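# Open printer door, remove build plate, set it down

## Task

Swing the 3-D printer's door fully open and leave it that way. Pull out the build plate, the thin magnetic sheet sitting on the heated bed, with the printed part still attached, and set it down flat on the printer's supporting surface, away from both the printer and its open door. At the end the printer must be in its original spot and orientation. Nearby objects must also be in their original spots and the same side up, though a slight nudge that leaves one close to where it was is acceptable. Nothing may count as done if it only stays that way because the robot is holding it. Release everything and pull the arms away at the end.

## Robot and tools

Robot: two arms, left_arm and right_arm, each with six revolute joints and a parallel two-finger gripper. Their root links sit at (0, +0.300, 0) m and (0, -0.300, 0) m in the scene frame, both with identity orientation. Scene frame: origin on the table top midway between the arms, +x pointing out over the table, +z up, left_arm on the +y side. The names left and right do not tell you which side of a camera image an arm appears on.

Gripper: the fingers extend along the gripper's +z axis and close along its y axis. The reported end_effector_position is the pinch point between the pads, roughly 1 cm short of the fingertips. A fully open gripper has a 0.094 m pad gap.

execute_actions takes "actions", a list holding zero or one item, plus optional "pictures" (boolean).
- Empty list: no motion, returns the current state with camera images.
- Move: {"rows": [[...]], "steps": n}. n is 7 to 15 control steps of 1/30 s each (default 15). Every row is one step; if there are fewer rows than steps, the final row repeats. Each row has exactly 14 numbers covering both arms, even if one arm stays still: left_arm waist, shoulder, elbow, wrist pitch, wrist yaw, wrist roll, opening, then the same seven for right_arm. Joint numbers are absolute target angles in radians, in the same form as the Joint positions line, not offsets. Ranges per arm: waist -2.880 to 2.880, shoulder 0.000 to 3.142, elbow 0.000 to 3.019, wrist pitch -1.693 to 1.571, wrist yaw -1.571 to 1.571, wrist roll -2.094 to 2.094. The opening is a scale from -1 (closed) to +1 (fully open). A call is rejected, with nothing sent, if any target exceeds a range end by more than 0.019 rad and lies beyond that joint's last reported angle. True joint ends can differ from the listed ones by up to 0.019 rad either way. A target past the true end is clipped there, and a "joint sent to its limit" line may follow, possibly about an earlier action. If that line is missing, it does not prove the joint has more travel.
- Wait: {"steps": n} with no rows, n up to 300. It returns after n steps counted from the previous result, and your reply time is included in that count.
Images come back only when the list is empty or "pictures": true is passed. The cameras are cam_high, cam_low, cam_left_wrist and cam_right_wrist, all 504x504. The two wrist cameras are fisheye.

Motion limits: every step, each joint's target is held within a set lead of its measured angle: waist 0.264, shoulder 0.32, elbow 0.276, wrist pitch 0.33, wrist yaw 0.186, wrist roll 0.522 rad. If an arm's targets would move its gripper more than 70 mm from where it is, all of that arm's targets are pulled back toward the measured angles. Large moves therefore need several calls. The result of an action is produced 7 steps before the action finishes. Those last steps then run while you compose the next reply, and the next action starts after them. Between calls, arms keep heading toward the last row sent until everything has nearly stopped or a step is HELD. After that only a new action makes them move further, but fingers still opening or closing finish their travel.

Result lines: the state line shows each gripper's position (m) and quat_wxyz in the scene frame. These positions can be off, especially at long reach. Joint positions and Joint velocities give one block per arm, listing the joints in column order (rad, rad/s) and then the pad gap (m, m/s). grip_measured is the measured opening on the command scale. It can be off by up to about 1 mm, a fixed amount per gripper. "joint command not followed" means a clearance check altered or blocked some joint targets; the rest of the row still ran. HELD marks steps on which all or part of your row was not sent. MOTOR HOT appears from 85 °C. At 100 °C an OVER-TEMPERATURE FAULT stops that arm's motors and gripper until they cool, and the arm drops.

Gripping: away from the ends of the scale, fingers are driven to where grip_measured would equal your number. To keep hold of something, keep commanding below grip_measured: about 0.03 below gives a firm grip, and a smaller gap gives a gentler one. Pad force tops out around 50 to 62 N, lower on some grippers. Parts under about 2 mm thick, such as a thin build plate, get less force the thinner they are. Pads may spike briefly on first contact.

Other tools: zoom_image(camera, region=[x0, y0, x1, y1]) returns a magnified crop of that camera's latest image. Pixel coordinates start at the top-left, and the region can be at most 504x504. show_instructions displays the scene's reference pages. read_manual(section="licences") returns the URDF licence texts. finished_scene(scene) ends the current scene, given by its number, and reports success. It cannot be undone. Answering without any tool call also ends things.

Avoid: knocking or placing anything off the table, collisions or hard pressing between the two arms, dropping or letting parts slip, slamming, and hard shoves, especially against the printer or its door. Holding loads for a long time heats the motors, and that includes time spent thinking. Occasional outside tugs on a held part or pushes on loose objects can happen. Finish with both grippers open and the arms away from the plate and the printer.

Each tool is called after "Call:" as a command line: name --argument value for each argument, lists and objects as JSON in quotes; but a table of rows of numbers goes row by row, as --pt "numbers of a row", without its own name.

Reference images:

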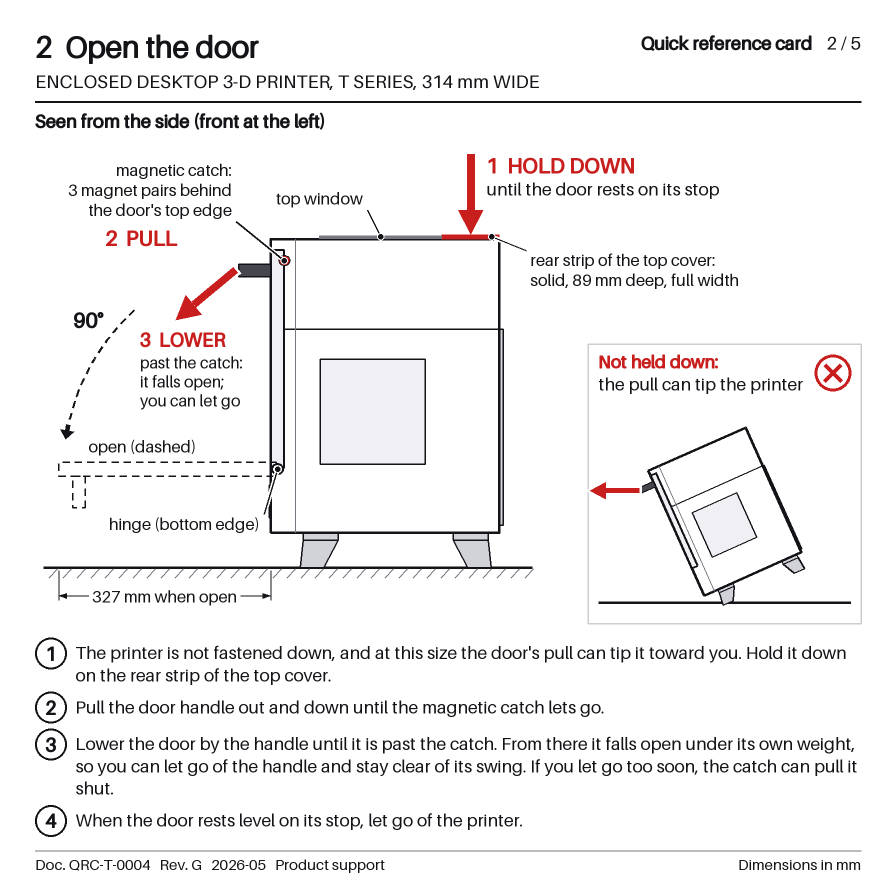

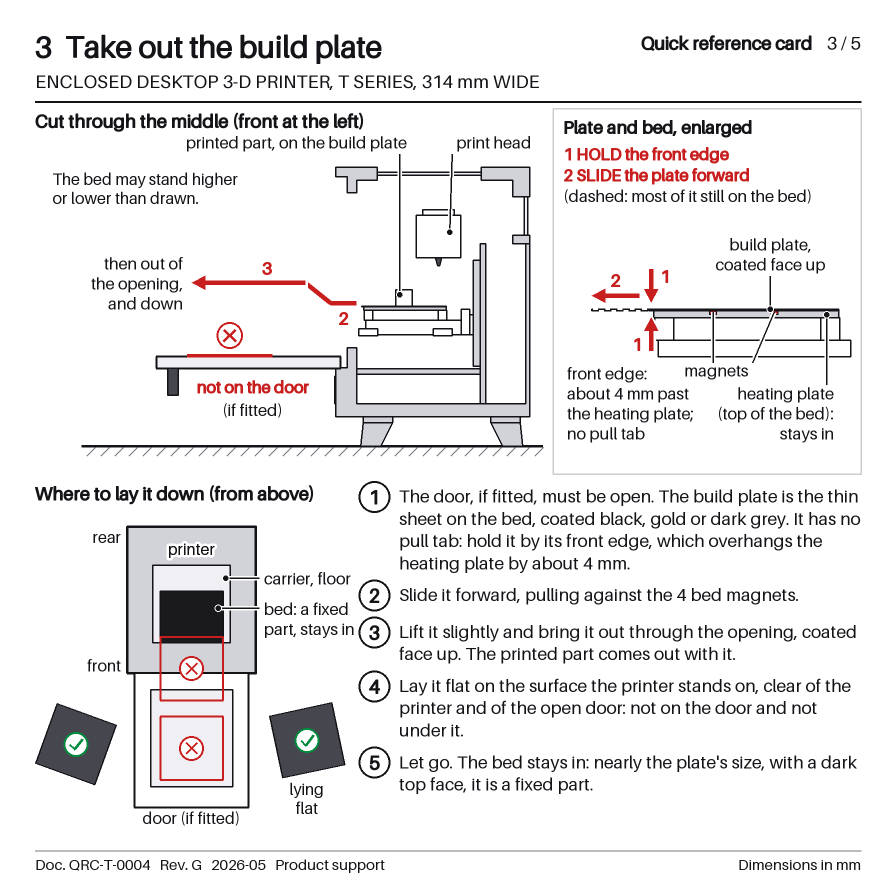

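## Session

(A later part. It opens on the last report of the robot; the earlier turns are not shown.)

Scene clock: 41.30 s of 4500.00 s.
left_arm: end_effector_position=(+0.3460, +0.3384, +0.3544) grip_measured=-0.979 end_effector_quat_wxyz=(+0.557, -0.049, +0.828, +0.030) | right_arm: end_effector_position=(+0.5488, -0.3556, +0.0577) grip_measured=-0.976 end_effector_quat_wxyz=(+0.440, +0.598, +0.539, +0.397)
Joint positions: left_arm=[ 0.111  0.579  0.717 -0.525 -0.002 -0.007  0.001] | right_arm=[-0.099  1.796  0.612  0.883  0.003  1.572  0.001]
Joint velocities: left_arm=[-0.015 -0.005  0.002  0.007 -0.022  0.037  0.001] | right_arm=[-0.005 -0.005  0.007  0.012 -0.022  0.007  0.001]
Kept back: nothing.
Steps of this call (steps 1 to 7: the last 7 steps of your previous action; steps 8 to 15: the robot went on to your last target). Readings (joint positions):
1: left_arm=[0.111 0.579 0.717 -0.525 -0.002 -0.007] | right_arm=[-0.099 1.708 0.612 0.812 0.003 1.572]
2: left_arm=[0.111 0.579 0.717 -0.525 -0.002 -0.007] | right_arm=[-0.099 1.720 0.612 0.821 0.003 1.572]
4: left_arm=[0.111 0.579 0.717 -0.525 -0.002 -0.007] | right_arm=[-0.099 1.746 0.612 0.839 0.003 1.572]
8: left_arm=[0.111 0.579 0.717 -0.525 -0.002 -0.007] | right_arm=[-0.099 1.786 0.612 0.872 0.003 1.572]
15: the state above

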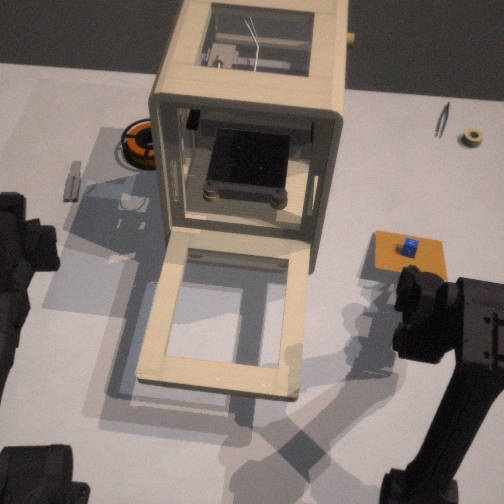

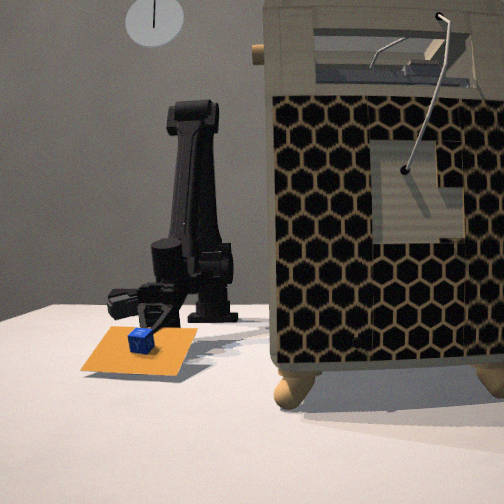

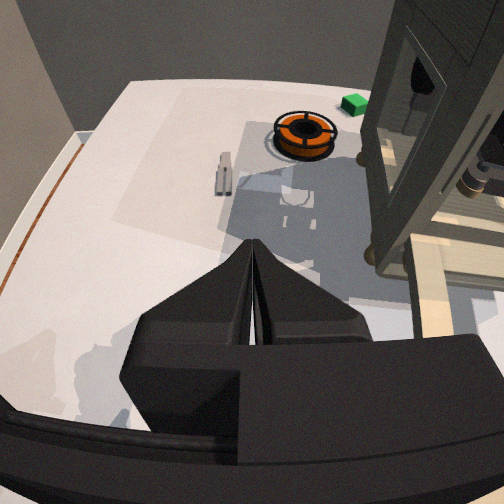

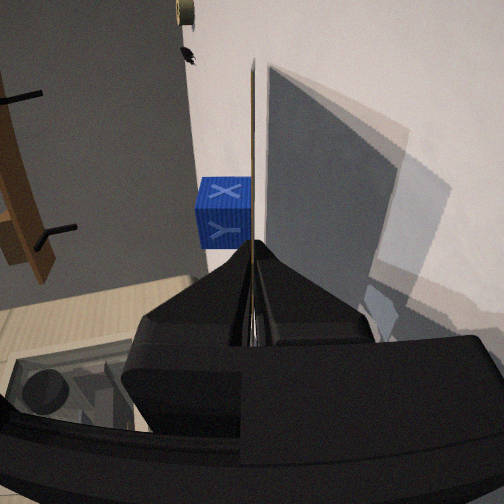

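Call:
execute_actions --actions '[{"rows":[[0.1,0.58,0.72,-0.5,0,0,-1,-0.1,1.79,0.65,0.9,0,1.57,-1],[0.1,0.58,0.72,-0.5,0,0,-1,-0.1,1.79,0.65,0.88,0,1.57,-1],[0.1,0.58,0.72,-0.5,0,0,-1,-0.1,1.79,0.65,0.872,0,1.57,-1],[0.1,0.58,0.72,-0.5,0,0,-1,-0.1,1.79,0.65,0.864,0,1.57,-1],[0.1,0.58,0.72,-0.5,0,0,-1,-0.1,1.79,0.65,0.856,0,1.57,-1],[0.1,0.58,0.72,-0.5,0,0,-1,-0.1,1.79,0.65,0.85,0,1.57,-1],[0.1,0.58,0.72,-0.5,0,0,-1,-0.1,1.79,0.65,0.845,0,1.57,-1],[0.1,0.58,0.72,-0.5,0,0,-1,-0.1,1.79,0.65,0.84,0,1.57,-1],[0.1,0.58,0.72,-0.5,0,0,-1,-0.1,1.79,0.65,0.84,0,1.57,-1],[0.1,0.58,0.72,-0.5,0,0,-1,-0.1,1.79,0.65,0.84,0,1.57,-0.97],[0.1,0.58,0.72,-0.5,0,0,-1,-0.1,1.79,0.65,0.84,0,1.57,-0.95],[0.1,0.58,0.72,-0.5,0,0,-1,-0.1,1.79,0.65,0.84,0,1.57,-0.92],[0.1,0.58,0.72,-0.5,0,0,-1,-0.1,1.79,0.65,0.84,0,1.57,-0.88],[0.1,0.58,0.72,-0.5,0,0,-1,-0.1,1.78,0.65,0.84,0,1.57,-0.84],[0.1,0.58,0.72,-0.5,0,0,-1,-0.1,1.77,0.65,0.84,0,1.57,-0.8]]}]'

Call:
execute_actions --actions '[{"rows":[[0.1,0.58,0.72,-0.5,0,0,-1,-0.1,1.762,0.654,0.82,0,1.57,-0.76],[0.1,0.58,0.72,-0.5,0,0,-1,-0.1,1.755,0.658,0.795,0,1.57,-0.72],[0.1,0.58,0.72,-0.5,0,0,-1,-0.1,1.748,0.662,0.77,0,1.57,-0.68],[0.1,0.58,0.72,-0.5,0,0,-1,-0.1,1.741,0.666,0.745,0,1.57,-0.64],[0.1,0.58,0.72,-0.5,0,0,-1,-0.1,1.734,0.67,0.72,0,1.57,-0.6],[0.1,0.58,0.72,-0.5,0,0,-1,-0.1,1.727,0.674,0.695,0,1.57,-0.57],[0.1,0.58,0.72,-0.5,0,0,-1,-0.1,1.72,0.678,0.67,0,1.57,-0.54],[0.1,0.58,0.72,-0.5,0,0,-1,-0.1,1.713,0.682,0.645,0,1.57,-0.51],[0.1,0.58,0.72,-0.5,0,0,-1,-0.1,1.706,0.687,0.62,0,1.57,-0.48],[0.1,0.58,0.72,-0.5,0,0,-1,-0.1,1.699,0.692,0.595,0,1.57,-0.45],[0.1,0.58,0.72,-0.5,0,0,-1,-0.1,1.692,0.697,0.57,0,1.57,-0.42],[0.1,0.58,0.72,-0.5,0,0,-1,-0.1,1.685,0.702,0.54,0,1.57,-0.4],[0.1,0.58,0.72,-0.5,0,0,-1,-0.1,1.678,0.707,0.51,0,1.57,-0.4],[0.1,0.58,0.72,-0.5,0,0,-1,-0.1,1.671,0.712,0.48,0,1.57,-0.4],[0.1,0.58,0.72,-0.5,0,0,-1,-0.1,1.665,0.717,0.455,0,1.57,-0.4]]}]'

Call:
execute_actions --actions '[{"steps":15}]' --pictures true

Scene clock: 42.30 s of 4500.00 s.
left_arm: end_effector_position=(+0.3460, +0.3384, +0.3544) grip_measured=-0.979 end_effector_quat_wxyz=(+0.557, -0.049, +0.828, +0.030) | right_arm: end_effector_position=(+0.5470, -0.3554, +0.0522) grip_measured=-0.976 end_effector_quat_wxyz=(+0.433, +0.603, +0.544, +0.391)
Joint positions: left_arm=[ 0.111  0.579  0.717 -0.525 -0.002 -0.007  0.001] | right_arm=[-0.099  1.796  0.612  0.86   0.003  1.572  0.001]
Joint velocities: left_arm=[-0.005  0.005 -0.012  0.002 -0.022 -0.007  0.001] | right_arm=[-0.005 -0.005  0.002 -0.159  0.037 -0.066  0.   ]
Steps of this call (steps 1 to 15: the robot went on to your last target; steps 16 to 22: nothing new was sent; steps 23 to 30: the first 8 steps of this action). Readings (joint positions):
23: left_arm=[0.111 0.579 0.717 -0.525 -0.002 -0.007] | right_arm=[-0.099 1.796 0.612 0.884 0.003 1.572]
24: left_arm=[0.111 0.579 0.717 -0.525 -0.002 -0.007] | right_arm=[-0.099 1.796 0.612 0.884 0.003 1.572]
26: left_arm=[0.111 0.579 0.717 -0.525 -0.002 -0.007] | right_arm=[-0.099 1.796 0.612 0.881 0.003 1.572]
30: the state above

Scene clock: 42.80 s of 4500.00 s.
left_arm: end_effector_position=(+0.3460, +0.3384, +0.3544) grip_measured=-0.979 end_effector_quat_wxyz=(+0.557, -0.049, +0.828, +0.030) | right_arm: end_effector_position=(+0.5463, -0.3553, +0.0443) grip_measured=-0.528 end_effector_quat_wxyz=(+0.404, +0.623, +0.562, +0.365)
Joint positions: left_arm=[ 0.111  0.579  0.717 -0.525 -0.002 -0.007  0.001] | right_arm=[-0.099  1.762  0.635  0.709  0.003  1.572  0.022]
Joint velocities: left_arm=[ 0.005 -0.005 -0.002  0.027 -0.022  0.066 -0.   ] | right_arm=[ 0.005 -0.259  0.139 -0.745  0.051  0.095  0.031]
Steps of this call (steps 1 to 7: the last 7 steps of your previous action; steps 8 to 15: the first 8 steps of this action). Readings (joint positions):
8: left_arm=[0.111 0.579 0.717 -0.525 -0.002 -0.007] | right_arm=[-0.099 1.796 0.613 0.849 0.003 1.572]
9: left_arm=[0.111 0.579 0.717 -0.525 -0.002 -0.007] | right_arm=[-0.099 1.794 0.614 0.839 0.003 1.572]
11: left_arm=[0.111 0.579 0.717 -0.525 -0.002 -0.007] | right_arm=[-0.099 1.788 0.619 0.803 0.003 1.572]
15: the state above

Scene clock: 43.30 s of 4500.00 s.
left_arm: end_effector_position=(+0.3460, +0.3384, +0.3544) grip_measured=-0.979 end_effector_quat_wxyz=(+0.557, -0.049, +0.828, +0.030) | right_arm: end_effector_position=(+0.5455, -0.3553, +0.0496) grip_measured=-0.402 end_effector_quat_wxyz=(+0.367, +0.645, +0.583, +0.331)
Joint positions: left_arm=[ 0.111  0.579  0.717 -0.525 -0.002 -0.007  0.001] | right_arm=[-0.099  1.687  0.679  0.471  0.003  1.572  0.028]
Joint velocities: left_arm=[-0.015 -0.005  0.002 -0.017  0.007 -0.037 -0.001] | right_arm=[ 0.005 -0.005 -0.017 -0.027 -0.007  0.095  0.   ]
Kept back: nothing.
Steps of this call (steps 1 to 7: the last 7 steps of your previous action; steps 8 to 15: the robot went on to your last target). Readings (joint positions):
1: left_arm=[0.111 0.579 0.717 -0.525 -0.002 -0.007] | right_arm=[-0.099 1.754 0.639 0.684 0.003 1.572]
2: left_arm=[0.111 0.579 0.717 -0.525 -0.002 -0.007] | right_arm=[-0.099 1.745 0.644 0.660 0.003 1.572]
4: left_arm=[0.111 0.579 0.717 -0.525 -0.002 -0.007] | right_arm=[-0.099 1.728 0.654 0.610 0.003 1.572]
8: left_arm=[0.111 0.579 0.717 -0.525 -0.002 -0.007] | right_arm=[-0.099 1.698 0.674 0.504 0.003 1.572]
15: the state above

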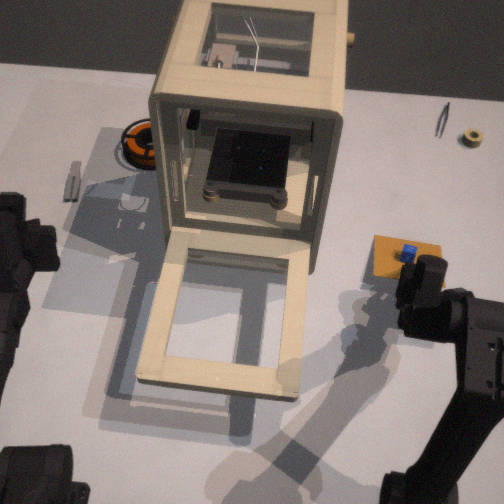

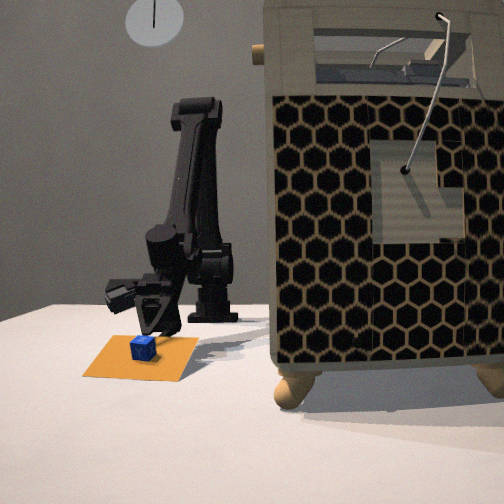

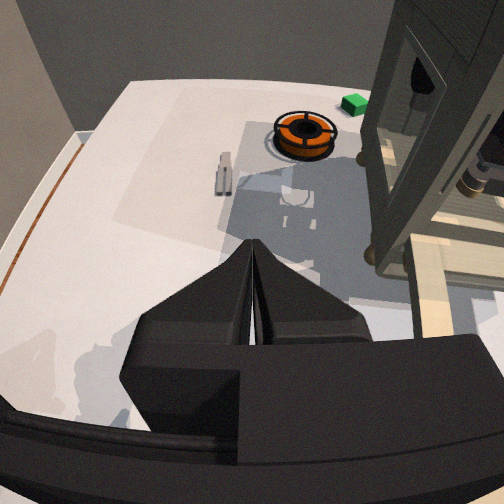

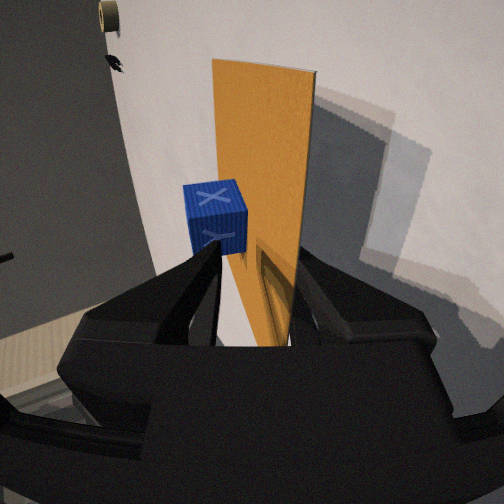

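Call:
execute_actions --actions '[{"rows":[[0.1,0.58,0.72,-0.5,0,0,-1,-0.1,1.662,0.722,0.43,0,1.57,-0.4],[0.1,0.58,0.72,-0.5,0,0,-1,-0.1,1.66,0.728,0.405,0,1.57,-0.4],[0.1,0.58,0.72,-0.5,0,0,-1,-0.1,1.657,0.735,0.38,0,1.57,-0.4],[0.1,0.58,0.72,-0.5,0,0,-1,-0.1,1.655,0.742,0.353,0,1.57,-0.4],[0.1,0.58,0.72,-0.5,0,0,-1,-0.1,1.652,0.749,0.326,0,1.57,-0.4],[0.1,0.58,0.72,-0.5,0,0,-1,-0.1,1.65,0.756,0.299,0,1.57,-0.4],[0.1,0.58,0.72,-0.5,0,0,-1,-0.1,1.647,0.763,0.272,0,1.57,-0.4],[0.1,0.58,0.72,-0.5,0,0,-1,-0.1,1.645,0.77,0.245,0,1.57,-0.4],[0.1,0.58,0.72,-0.5,0,0,-1,-0.1,1.642,0.777,0.218,0,1.57,-0.4],[0.1,0.58,0.72,-0.5,0,0,-1,-0.1,1.64,0.785,0.191,0,1.57,-0.4],[0.1,0.58,0.72,-0.5,0,0,-1,-0.1,1.638,0.793,0.164,0,1.57,-0.4],[0.1,0.58,0.72,-0.5,0,0,-1,-0.1,1.636,0.801,0.137,0,1.57,-0.4],[0.1,0.58,0.72,-0.5,0,0,-1,-0.1,1.634,0.808,0.11,0,1.57,-0.4],[0.1,0.58,0.72,-0.5,0,0,-1,-0.1,1.633,0.815,0.083,0,1.57,-0.4],[0.1,0.58,0.72,-0.5,0,0,-1,-0.1,1.632,0.822,0.055,0,1.57,-0.4]]}]'

Call:
execute_actions --actions '[{"steps":15}]' --pictures true

Scene clock: 44.13 s of 4500.00 s.
left_arm: end_effector_position=(+0.3460, +0.3384, +0.3544) grip_measured=-0.979 end_effector_quat_wxyz=(+0.557, -0.049, +0.828, +0.030) | right_arm: end_effector_position=(+0.5395, -0.3546, +0.0334) grip_measured=-0.402 end_effector_quat_wxyz=(+0.328, +0.666, +0.602, +0.295)
Joint positions: left_arm=[ 0.111  0.579  0.717 -0.525 -0.002 -0.007  0.001] | right_arm=[-0.099  1.684  0.713  0.314  0.003  1.572  0.028]
Joint velocities: left_arm=[-0.005 -0.015 -0.007  0.017 -0.066 -0.051  0.   ] | right_arm=[-0.005 -0.054  0.193 -0.808  0.007 -0.022 -0.   ]
Steps of this call (steps 1 to 15: the robot went on to your last target; steps 16 to 17: nothing new was sent; steps 18 to 25: the first 8 steps of this action). Readings (joint positions):
18: left_arm=[0.111 0.579 0.717 -0.525 -0.002 -0.007] | right_arm=[-0.099 1.687 0.679 0.466 0.003 1.572]
19: left_arm=[0.111 0.579 0.717 -0.525 -0.002 -0.007] | right_arm=[-0.099 1.687 0.682 0.454 0.003 1.572]
21: left_arm=[0.111 0.579 0.717 -0.525 -0.002 -0.007] | right_arm=[-0.099 1.687 0.689 0.415 0.003 1.572]
25: the state above

Scene clock: 44.63 s of 4500.00 s.
left_arm: end_effector_position=(+0.3460, +0.3384, +0.3544) grip_measured=-0.979 end_effector_quat_wxyz=(+0.557, -0.049, +0.828, +0.030) | right_arm: end_effector_position=(+0.5338, -0.3540, +0.0302) grip_measured=-0.402 end_effector_quat_wxyz=(+0.277, +0.689, +0.622, +0.249)
Joint positions: left_arm=[ 0.111  0.579  0.717 -0.525 -0.002 -0.007  0.001] | right_arm=[-0.099  1.658  0.78   0.071  0.003  1.572  0.028]
Joint velocities: left_arm=[ 0.005  0.005 -0.002 -0.012 -0.007  0.051 -0.002] | right_arm=[ 0.005  0.005 -0.007 -0.046 -0.037 -0.051 -0.   ]
Kept back: nothing.
Steps of this call (steps 1 to 7: the last 7 steps of your previous action; steps 8 to 15: the robot went on to your last target). Readings (joint positions):
1: left_arm=[0.111 0.579 0.717 -0.525 -0.002 -0.007] | right_arm=[-0.099 1.682 0.719 0.287 0.003 1.572]
2: left_arm=[0.111 0.579 0.717 -0.525 -0.002 -0.007] | right_arm=[-0.099 1.680 0.727 0.260 0.003 1.572]
4: left_arm=[0.111 0.579 0.717 -0.525 -0.002 -0.007] | right_arm=[-0.099 1.674 0.742 0.207 0.003 1.572]
8: left_arm=[0.111 0.579 0.717 -0.525 -0.002 -0.007] | right_arm=[-0.099 1.663 0.772 0.104 0.003 1.572]
15: the state above

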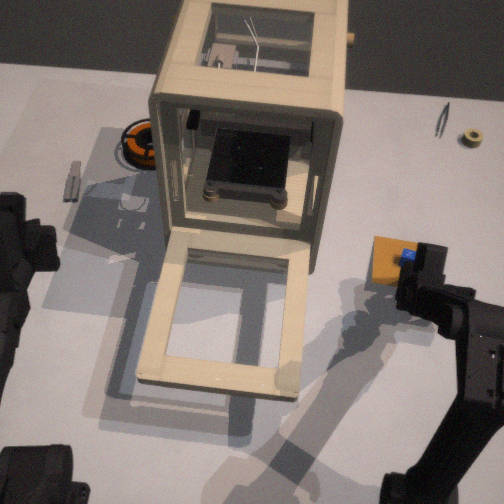

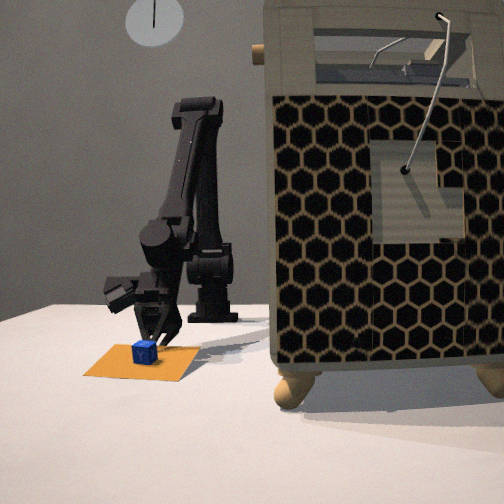

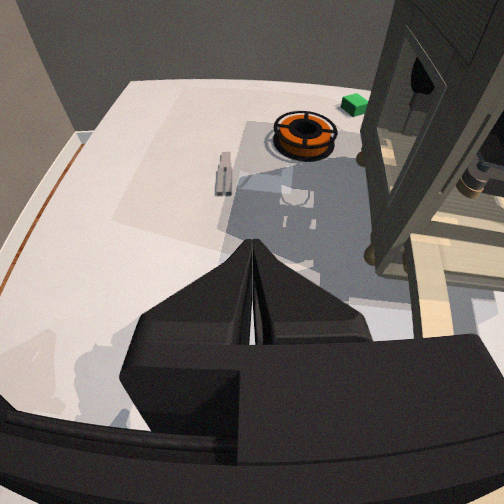

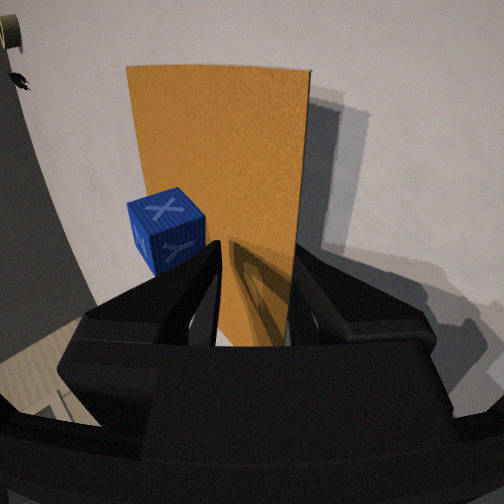

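Call:
execute_actions --actions '[{"rows":[[0.1,0.58,0.72,-0.5,0,0,-1,-0.1,1.625,0.81,0.05,0,1.57,-0.4],[0.1,0.58,0.72,-0.5,0,0,-1,-0.1,1.62,0.81,0.04,0,1.57,-0.4],[0.1,0.58,0.72,-0.5,0,0,-1,-0.1,1.615,0.81,0.025,0,1.57,-0.4],[0.1,0.58,0.72,-0.5,0,0,-1,-0.1,1.61,0.81,0.01,0,1.57,-0.4],[0.1,0.58,0.72,-0.5,0,0,-1,-0.1,1.606,0.81,-0.006,0,1.57,-0.4],[0.1,0.58,0.72,-0.5,0,0,-1,-0.1,1.601,0.81,-0.022,0,1.57,-0.4],[0.1,0.58,0.72,-0.5,0,0,-1,-0.1,1.597,0.81,-0.038,0,1.57,-0.4],[0.1,0.58,0.72,-0.5,0,0,-1,-0.1,1.592,0.81,-0.054,0,1.57,-0.4],[0.1,0.58,0.72,-0.5,0,0,-1,-0.1,1.588,0.81,-0.07,0,1.57,-0.4],[0.1,0.58,0.72,-0.5,0,0,-1,-0.1,1.583,0.81,-0.086,0,1.57,-0.4],[0.1,0.58,0.72,-0.5,0,0,-1,-0.1,1.579,0.81,-0.102,0,1.57,-0.4],[0.1,0.58,0.72,-0.5,0,0,-1,-0.1,1.575,0.81,-0.118,0,1.57,-0.4],[0.1,0.58,0.72,-0.5,0,0,-1,-0.1,1.571,0.81,-0.134,0,1.57,-0.4],[0.1,0.58,0.72,-0.5,0,0,-1,-0.1,1.567,0.81,-0.15,0,1.57,-0.4],[0.1,0.58,0.72,-0.5,0,0,-1,-0.1,1.563,0.81,-0.166,0,1.57,-0.4]]}]'

Call:
execute_actions --actions '[{"steps":14}]' --pictures true

Scene clock: 45.47 s of 4500.00 s.
left_arm: end_effector_position=(+0.3460, +0.3384, +0.3544) grip_measured=-0.979 end_effector_quat_wxyz=(+0.557, -0.049, +0.828, +0.030) | right_arm: end_effector_position=(+0.5220, -0.3528, +0.0294) grip_measured=-0.402 end_effector_quat_wxyz=(+0.258, +0.696, +0.629, +0.232)
Joint positions: left_arm=[ 0.111  0.579  0.717 -0.525 -0.002 -0.007  0.001] | right_arm=[-0.099  1.634  0.78  -0.007  0.003  1.572  0.028]
Joint velocities: left_arm=[-0.015  0.015 -0.012 -0.012 -0.037 -0.022  0.   ] | right_arm=[ 0.005 -0.181  0.002 -0.476 -0.066  0.037 -0.   ]
Steps of this call (steps 1 to 15: the robot went on to your last target; steps 16 to 17: nothing new was sent; steps 18 to 25: the first 8 steps of this action). Readings (joint positions):
18: left_arm=[0.111 0.579 0.717 -0.525 -0.002 -0.007] | right_arm=[-0.099 1.658 0.780 0.070 0.003 1.572]
19: left_arm=[0.111 0.579 0.717 -0.525 -0.002 -0.007] | right_arm=[-0.099 1.657 0.780 0.067 0.003 1.572]
21: left_arm=[0.111 0.579 0.717 -0.525 -0.002 -0.007] | right_arm=[-0.099 1.653 0.780 0.049 0.003 1.572]
25: the state above

Scene clock: 45.93 s of 4500.00 s.
left_arm: end_effector_position=(+0.3460, +0.3384, +0.3544) grip_measured=-0.979 end_effector_quat_wxyz=(+0.557, -0.049, +0.828, +0.030) | right_arm: end_effector_position=(+0.5002, -0.3507, +0.0344) grip_measured=-0.402 end_effector_quat_wxyz=(+0.228, +0.706, +0.638, +0.205)
Joint positions: left_arm=[ 0.111  0.579  0.717 -0.525 -0.002 -0.007  0.001] | right_arm=[-0.099  1.581  0.78  -0.148  0.003  1.572  0.028]
Joint velocities: left_arm=[-0.015 -0.005 -0.027 -0.012 -0.022 -0.022  0.001] | right_arm=[-0.005 -0.005 -0.002 -0.027 -0.037  0.037  0.   ]
Kept back: nothing.
Steps of this call (steps 1 to 7: the last 7 steps of your previous action; steps 8 to 14: the robot went on to your last target). Readings (joint positions):
1: left_arm=[0.111 0.579 0.717 -0.525 -0.002 -0.007] | right_arm=[-0.099 1.628 0.780 -0.023 0.003 1.572]
2: left_arm=[0.111 0.579 0.717 -0.525 -0.002 -0.007] | right_arm=[-0.099 1.623 0.780 -0.039 0.003 1.572]
4: left_arm=[0.111 0.579 0.717 -0.525 -0.002 -0.007] | right_arm=[-0.099 1.611 0.780 -0.070 0.003 1.572]
8: left_arm=[0.111 0.579 0.717 -0.525 -0.002 -0.007] | right_arm=[-0.099 1.588 0.780 -0.129 0.003 1.572]
14: the state above

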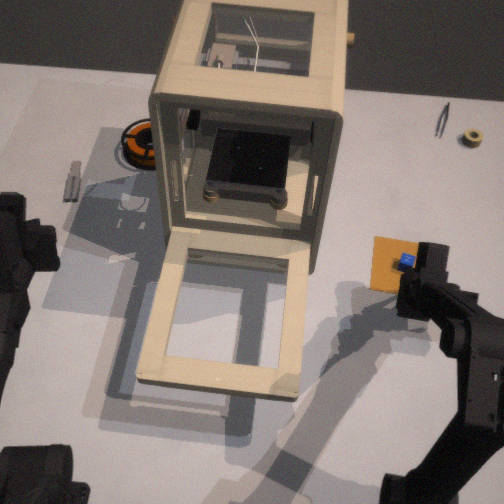

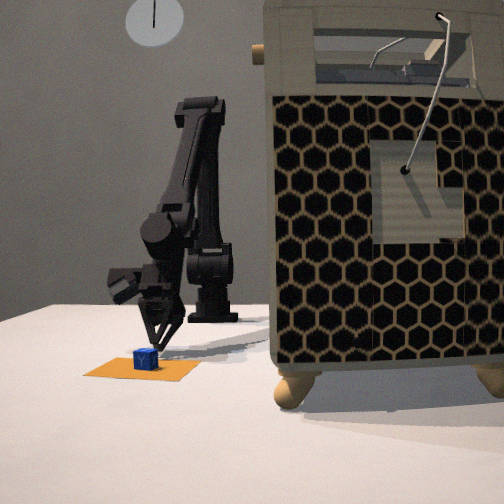

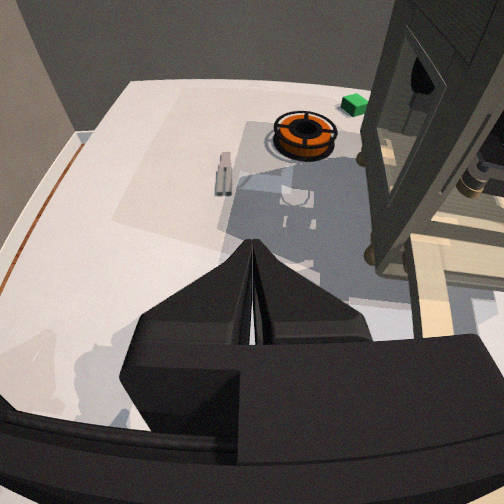

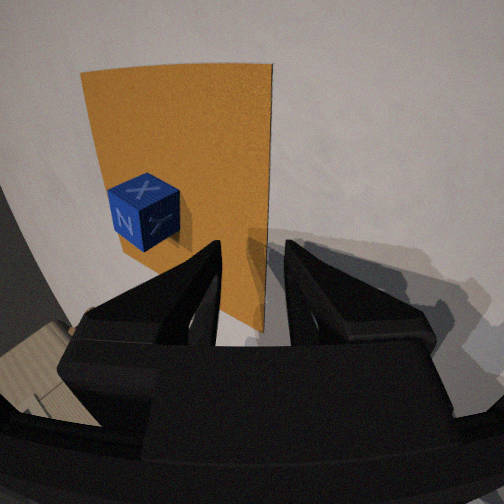

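The plate is lying flat, so I'll move the arm clear.

Call:
execute_actions --actions '[{"rows":[[0.1,0.58,0.72,-0.5,0,0,-1,-0.1,1.54,0.81,-0.17,0,1.57,-0.4],[0.1,0.58,0.72,-0.5,0,0,-1,-0.1,1.52,0.81,-0.18,0,1.57,-0.4],[0.1,0.58,0.72,-0.5,0,0,-1,-0.1,1.49,0.81,-0.19,0,1.57,-0.4],[0.1,0.58,0.72,-0.5,0,0,-1,-0.1,1.46,0.8,-0.2,0,1.57,-0.4],[0.1,0.58,0.72,-0.5,0,0,-1,-0.1,1.42,0.79,-0.22,0,1.57,-0.4],[0.1,0.58,0.72,-0.5,0,0,-1,-0.1,1.38,0.78,-0.24,0,1.57,-0.4],[0.1,0.58,0.72,-0.5,0,0,-1,-0.1,1.34,0.77,-0.26,0,1.57,-0.4],[0.1,0.58,0.72,-0.5,0,0,-1,-0.1,1.3,0.76,-0.28,0,1.57,-0.4],[0.1,0.58,0.72,-0.5,0,0,-1,-0.1,1.26,0.75,-0.3,0,1.57,-0.4],[0.1,0.58,0.72,-0.5,0,0,-1,-0.1,1.22,0.74,-0.32,0,1.57,-0.4],[0.1,0.58,0.72,-0.5,0,0,-1,-0.1,1.18,0.73,-0.34,0,1.57,-0.4],[0.1,0.58,0.72,-0.5,0,0,-1,-0.1,1.14,0.72,-0.36,0,1.57,-0.4],[0.1,0.58,0.72,-0.5,0,0,-1,-0.1,1.1,0.72,-0.38,0,1.57,-0.4],[0.1,0.58,0.72,-0.5,0,0,-1,-0.1,1.05,0.72,-0.4,0,1.57,-0.4],[0.1,0.58,0.72,-0.5,0,0,-1,-0.1,0.8,0.72,-0.4,0,1.57,-0.4]]}]'

Call:
execute_actions --actions '[{"steps":25}]' --pictures true

Scene clock: 46.93 s of 4500.00 s.
left_arm: end_effector_position=(+0.3460, +0.3384, +0.3544) grip_measured=-0.979 end_effector_quat_wxyz=(+0.557, -0.049, +0.828, +0.030) | right_arm: end_effector_position=(+0.4920, -0.3499, +0.0887) grip_measured=-0.402 end_effector_quat_wxyz=(+0.248, +0.699, +0.632, +0.223)
Joint positions: left_arm=[ 0.111  0.579  0.717 -0.525 -0.002 -0.007  0.001] | right_arm=[-0.099  1.437  0.774 -0.228  0.003  1.572  0.028]
Joint velocities: left_arm=[-0.015  0.015 -0.022 -0.017 -0.037 -0.007 -0.   ] | right_arm=[ 0.005 -1.333 -0.12  -0.535 -0.022  0.051 -0.001]
Steps of this call (steps 1 to 22: the robot went on to your last target; steps 23 to 30: the first 8 steps of this action). Readings (joint positions):
23: left_arm=[0.111 0.579 0.717 -0.525 -0.002 -0.007] | right_arm=[-0.099 1.580 0.780 -0.149 0.003 1.572]
24: left_arm=[0.111 0.579 0.717 -0.525 -0.002 -0.007] | right_arm=[-0.099 1.577 0.780 -0.153 0.003 1.572]
26: left_arm=[0.111 0.579 0.717 -0.525 -0.002 -0.007] | right_arm=[-0.099 1.557 0.780 -0.168 0.003 1.572]
30: the state above

Scene clock: 47.77 s of 4500.00 s.
left_arm: end_effector_position=(+0.3460, +0.3384, +0.3544) grip_measured=-0.979 end_effector_quat_wxyz=(+0.557, -0.049, +0.828, +0.030) | right_arm: end_effector_position=(+0.4054, -0.3413, +0.3114) grip_measured=-0.402 end_effector_quat_wxyz=(+0.392, +0.630, +0.569, +0.354)
Joint positions: left_arm=[ 0.111  0.579  0.717 -0.525 -0.002 -0.007  0.001] | right_arm=[-0.099  0.798  0.723 -0.384  0.003  1.572  0.028]
Joint velocities: left_arm=[-0.005 -0.015 -0.012 -0.022  0.051 -0.037 -0.   ] | right_arm=[ 0.005 -0.015 -0.002 -0.037 -0.051 -0.007  0.   ]
Kept back: nothing.
Steps of this call (steps 1 to 7: the last 7 steps of your previous action; steps 8 to 25: the robot went on to your last target). Readings (joint positions):
1: left_arm=[0.111 0.579 0.717 -0.525 -0.002 -0.007] | right_arm=[-0.099 1.390 0.769 -0.245 0.003 1.572]
2: left_arm=[0.111 0.579 0.717 -0.525 -0.002 -0.007] | right_arm=[-0.099 1.339 0.763 -0.263 0.003 1.572]
4: left_arm=[0.111 0.579 0.717 -0.525 -0.002 -0.007] | right_arm=[-0.099 1.234 0.749 -0.300 0.003 1.572]
8: left_arm=[0.111 0.579 0.717 -0.525 -0.002 -0.007] | right_arm=[-0.099 1.031 0.727 -0.360 0.003 1.572]
25: the state above

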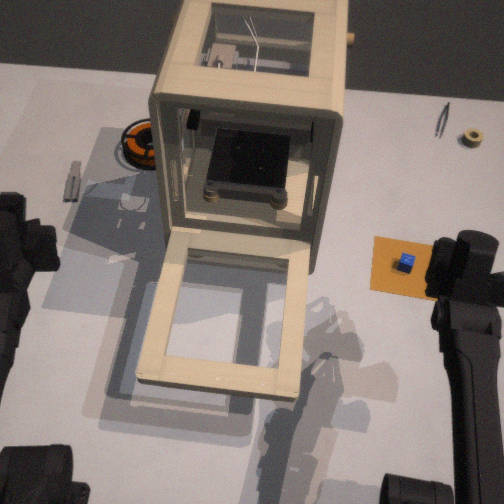

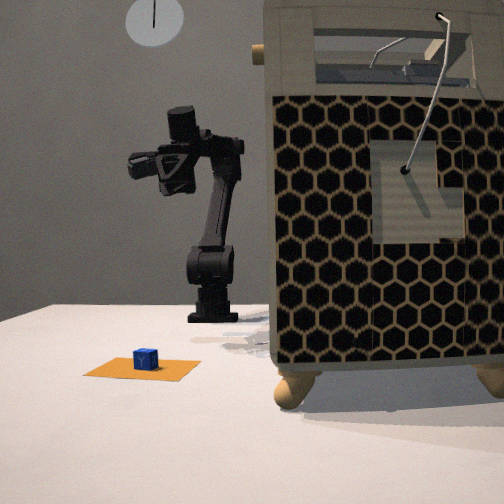

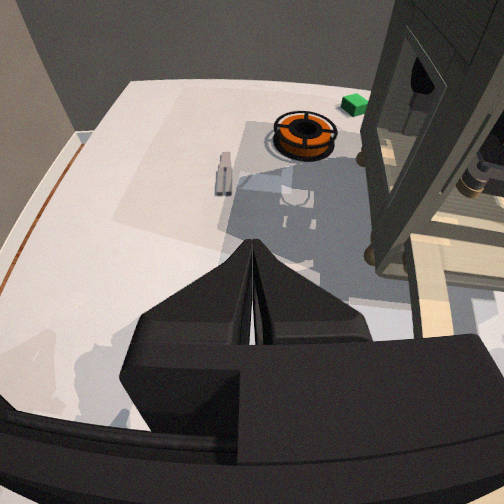

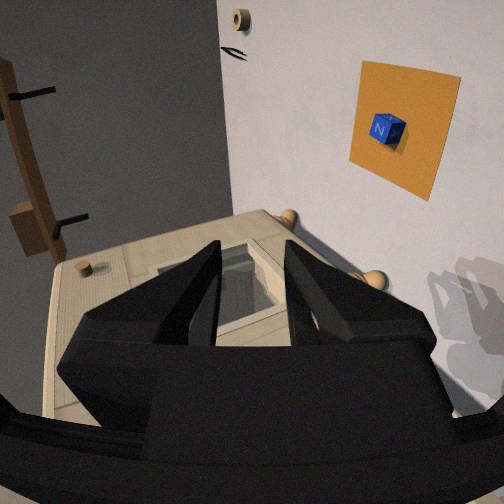

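Call:
finished_scene --scene 1

The scene is finished: the task was done.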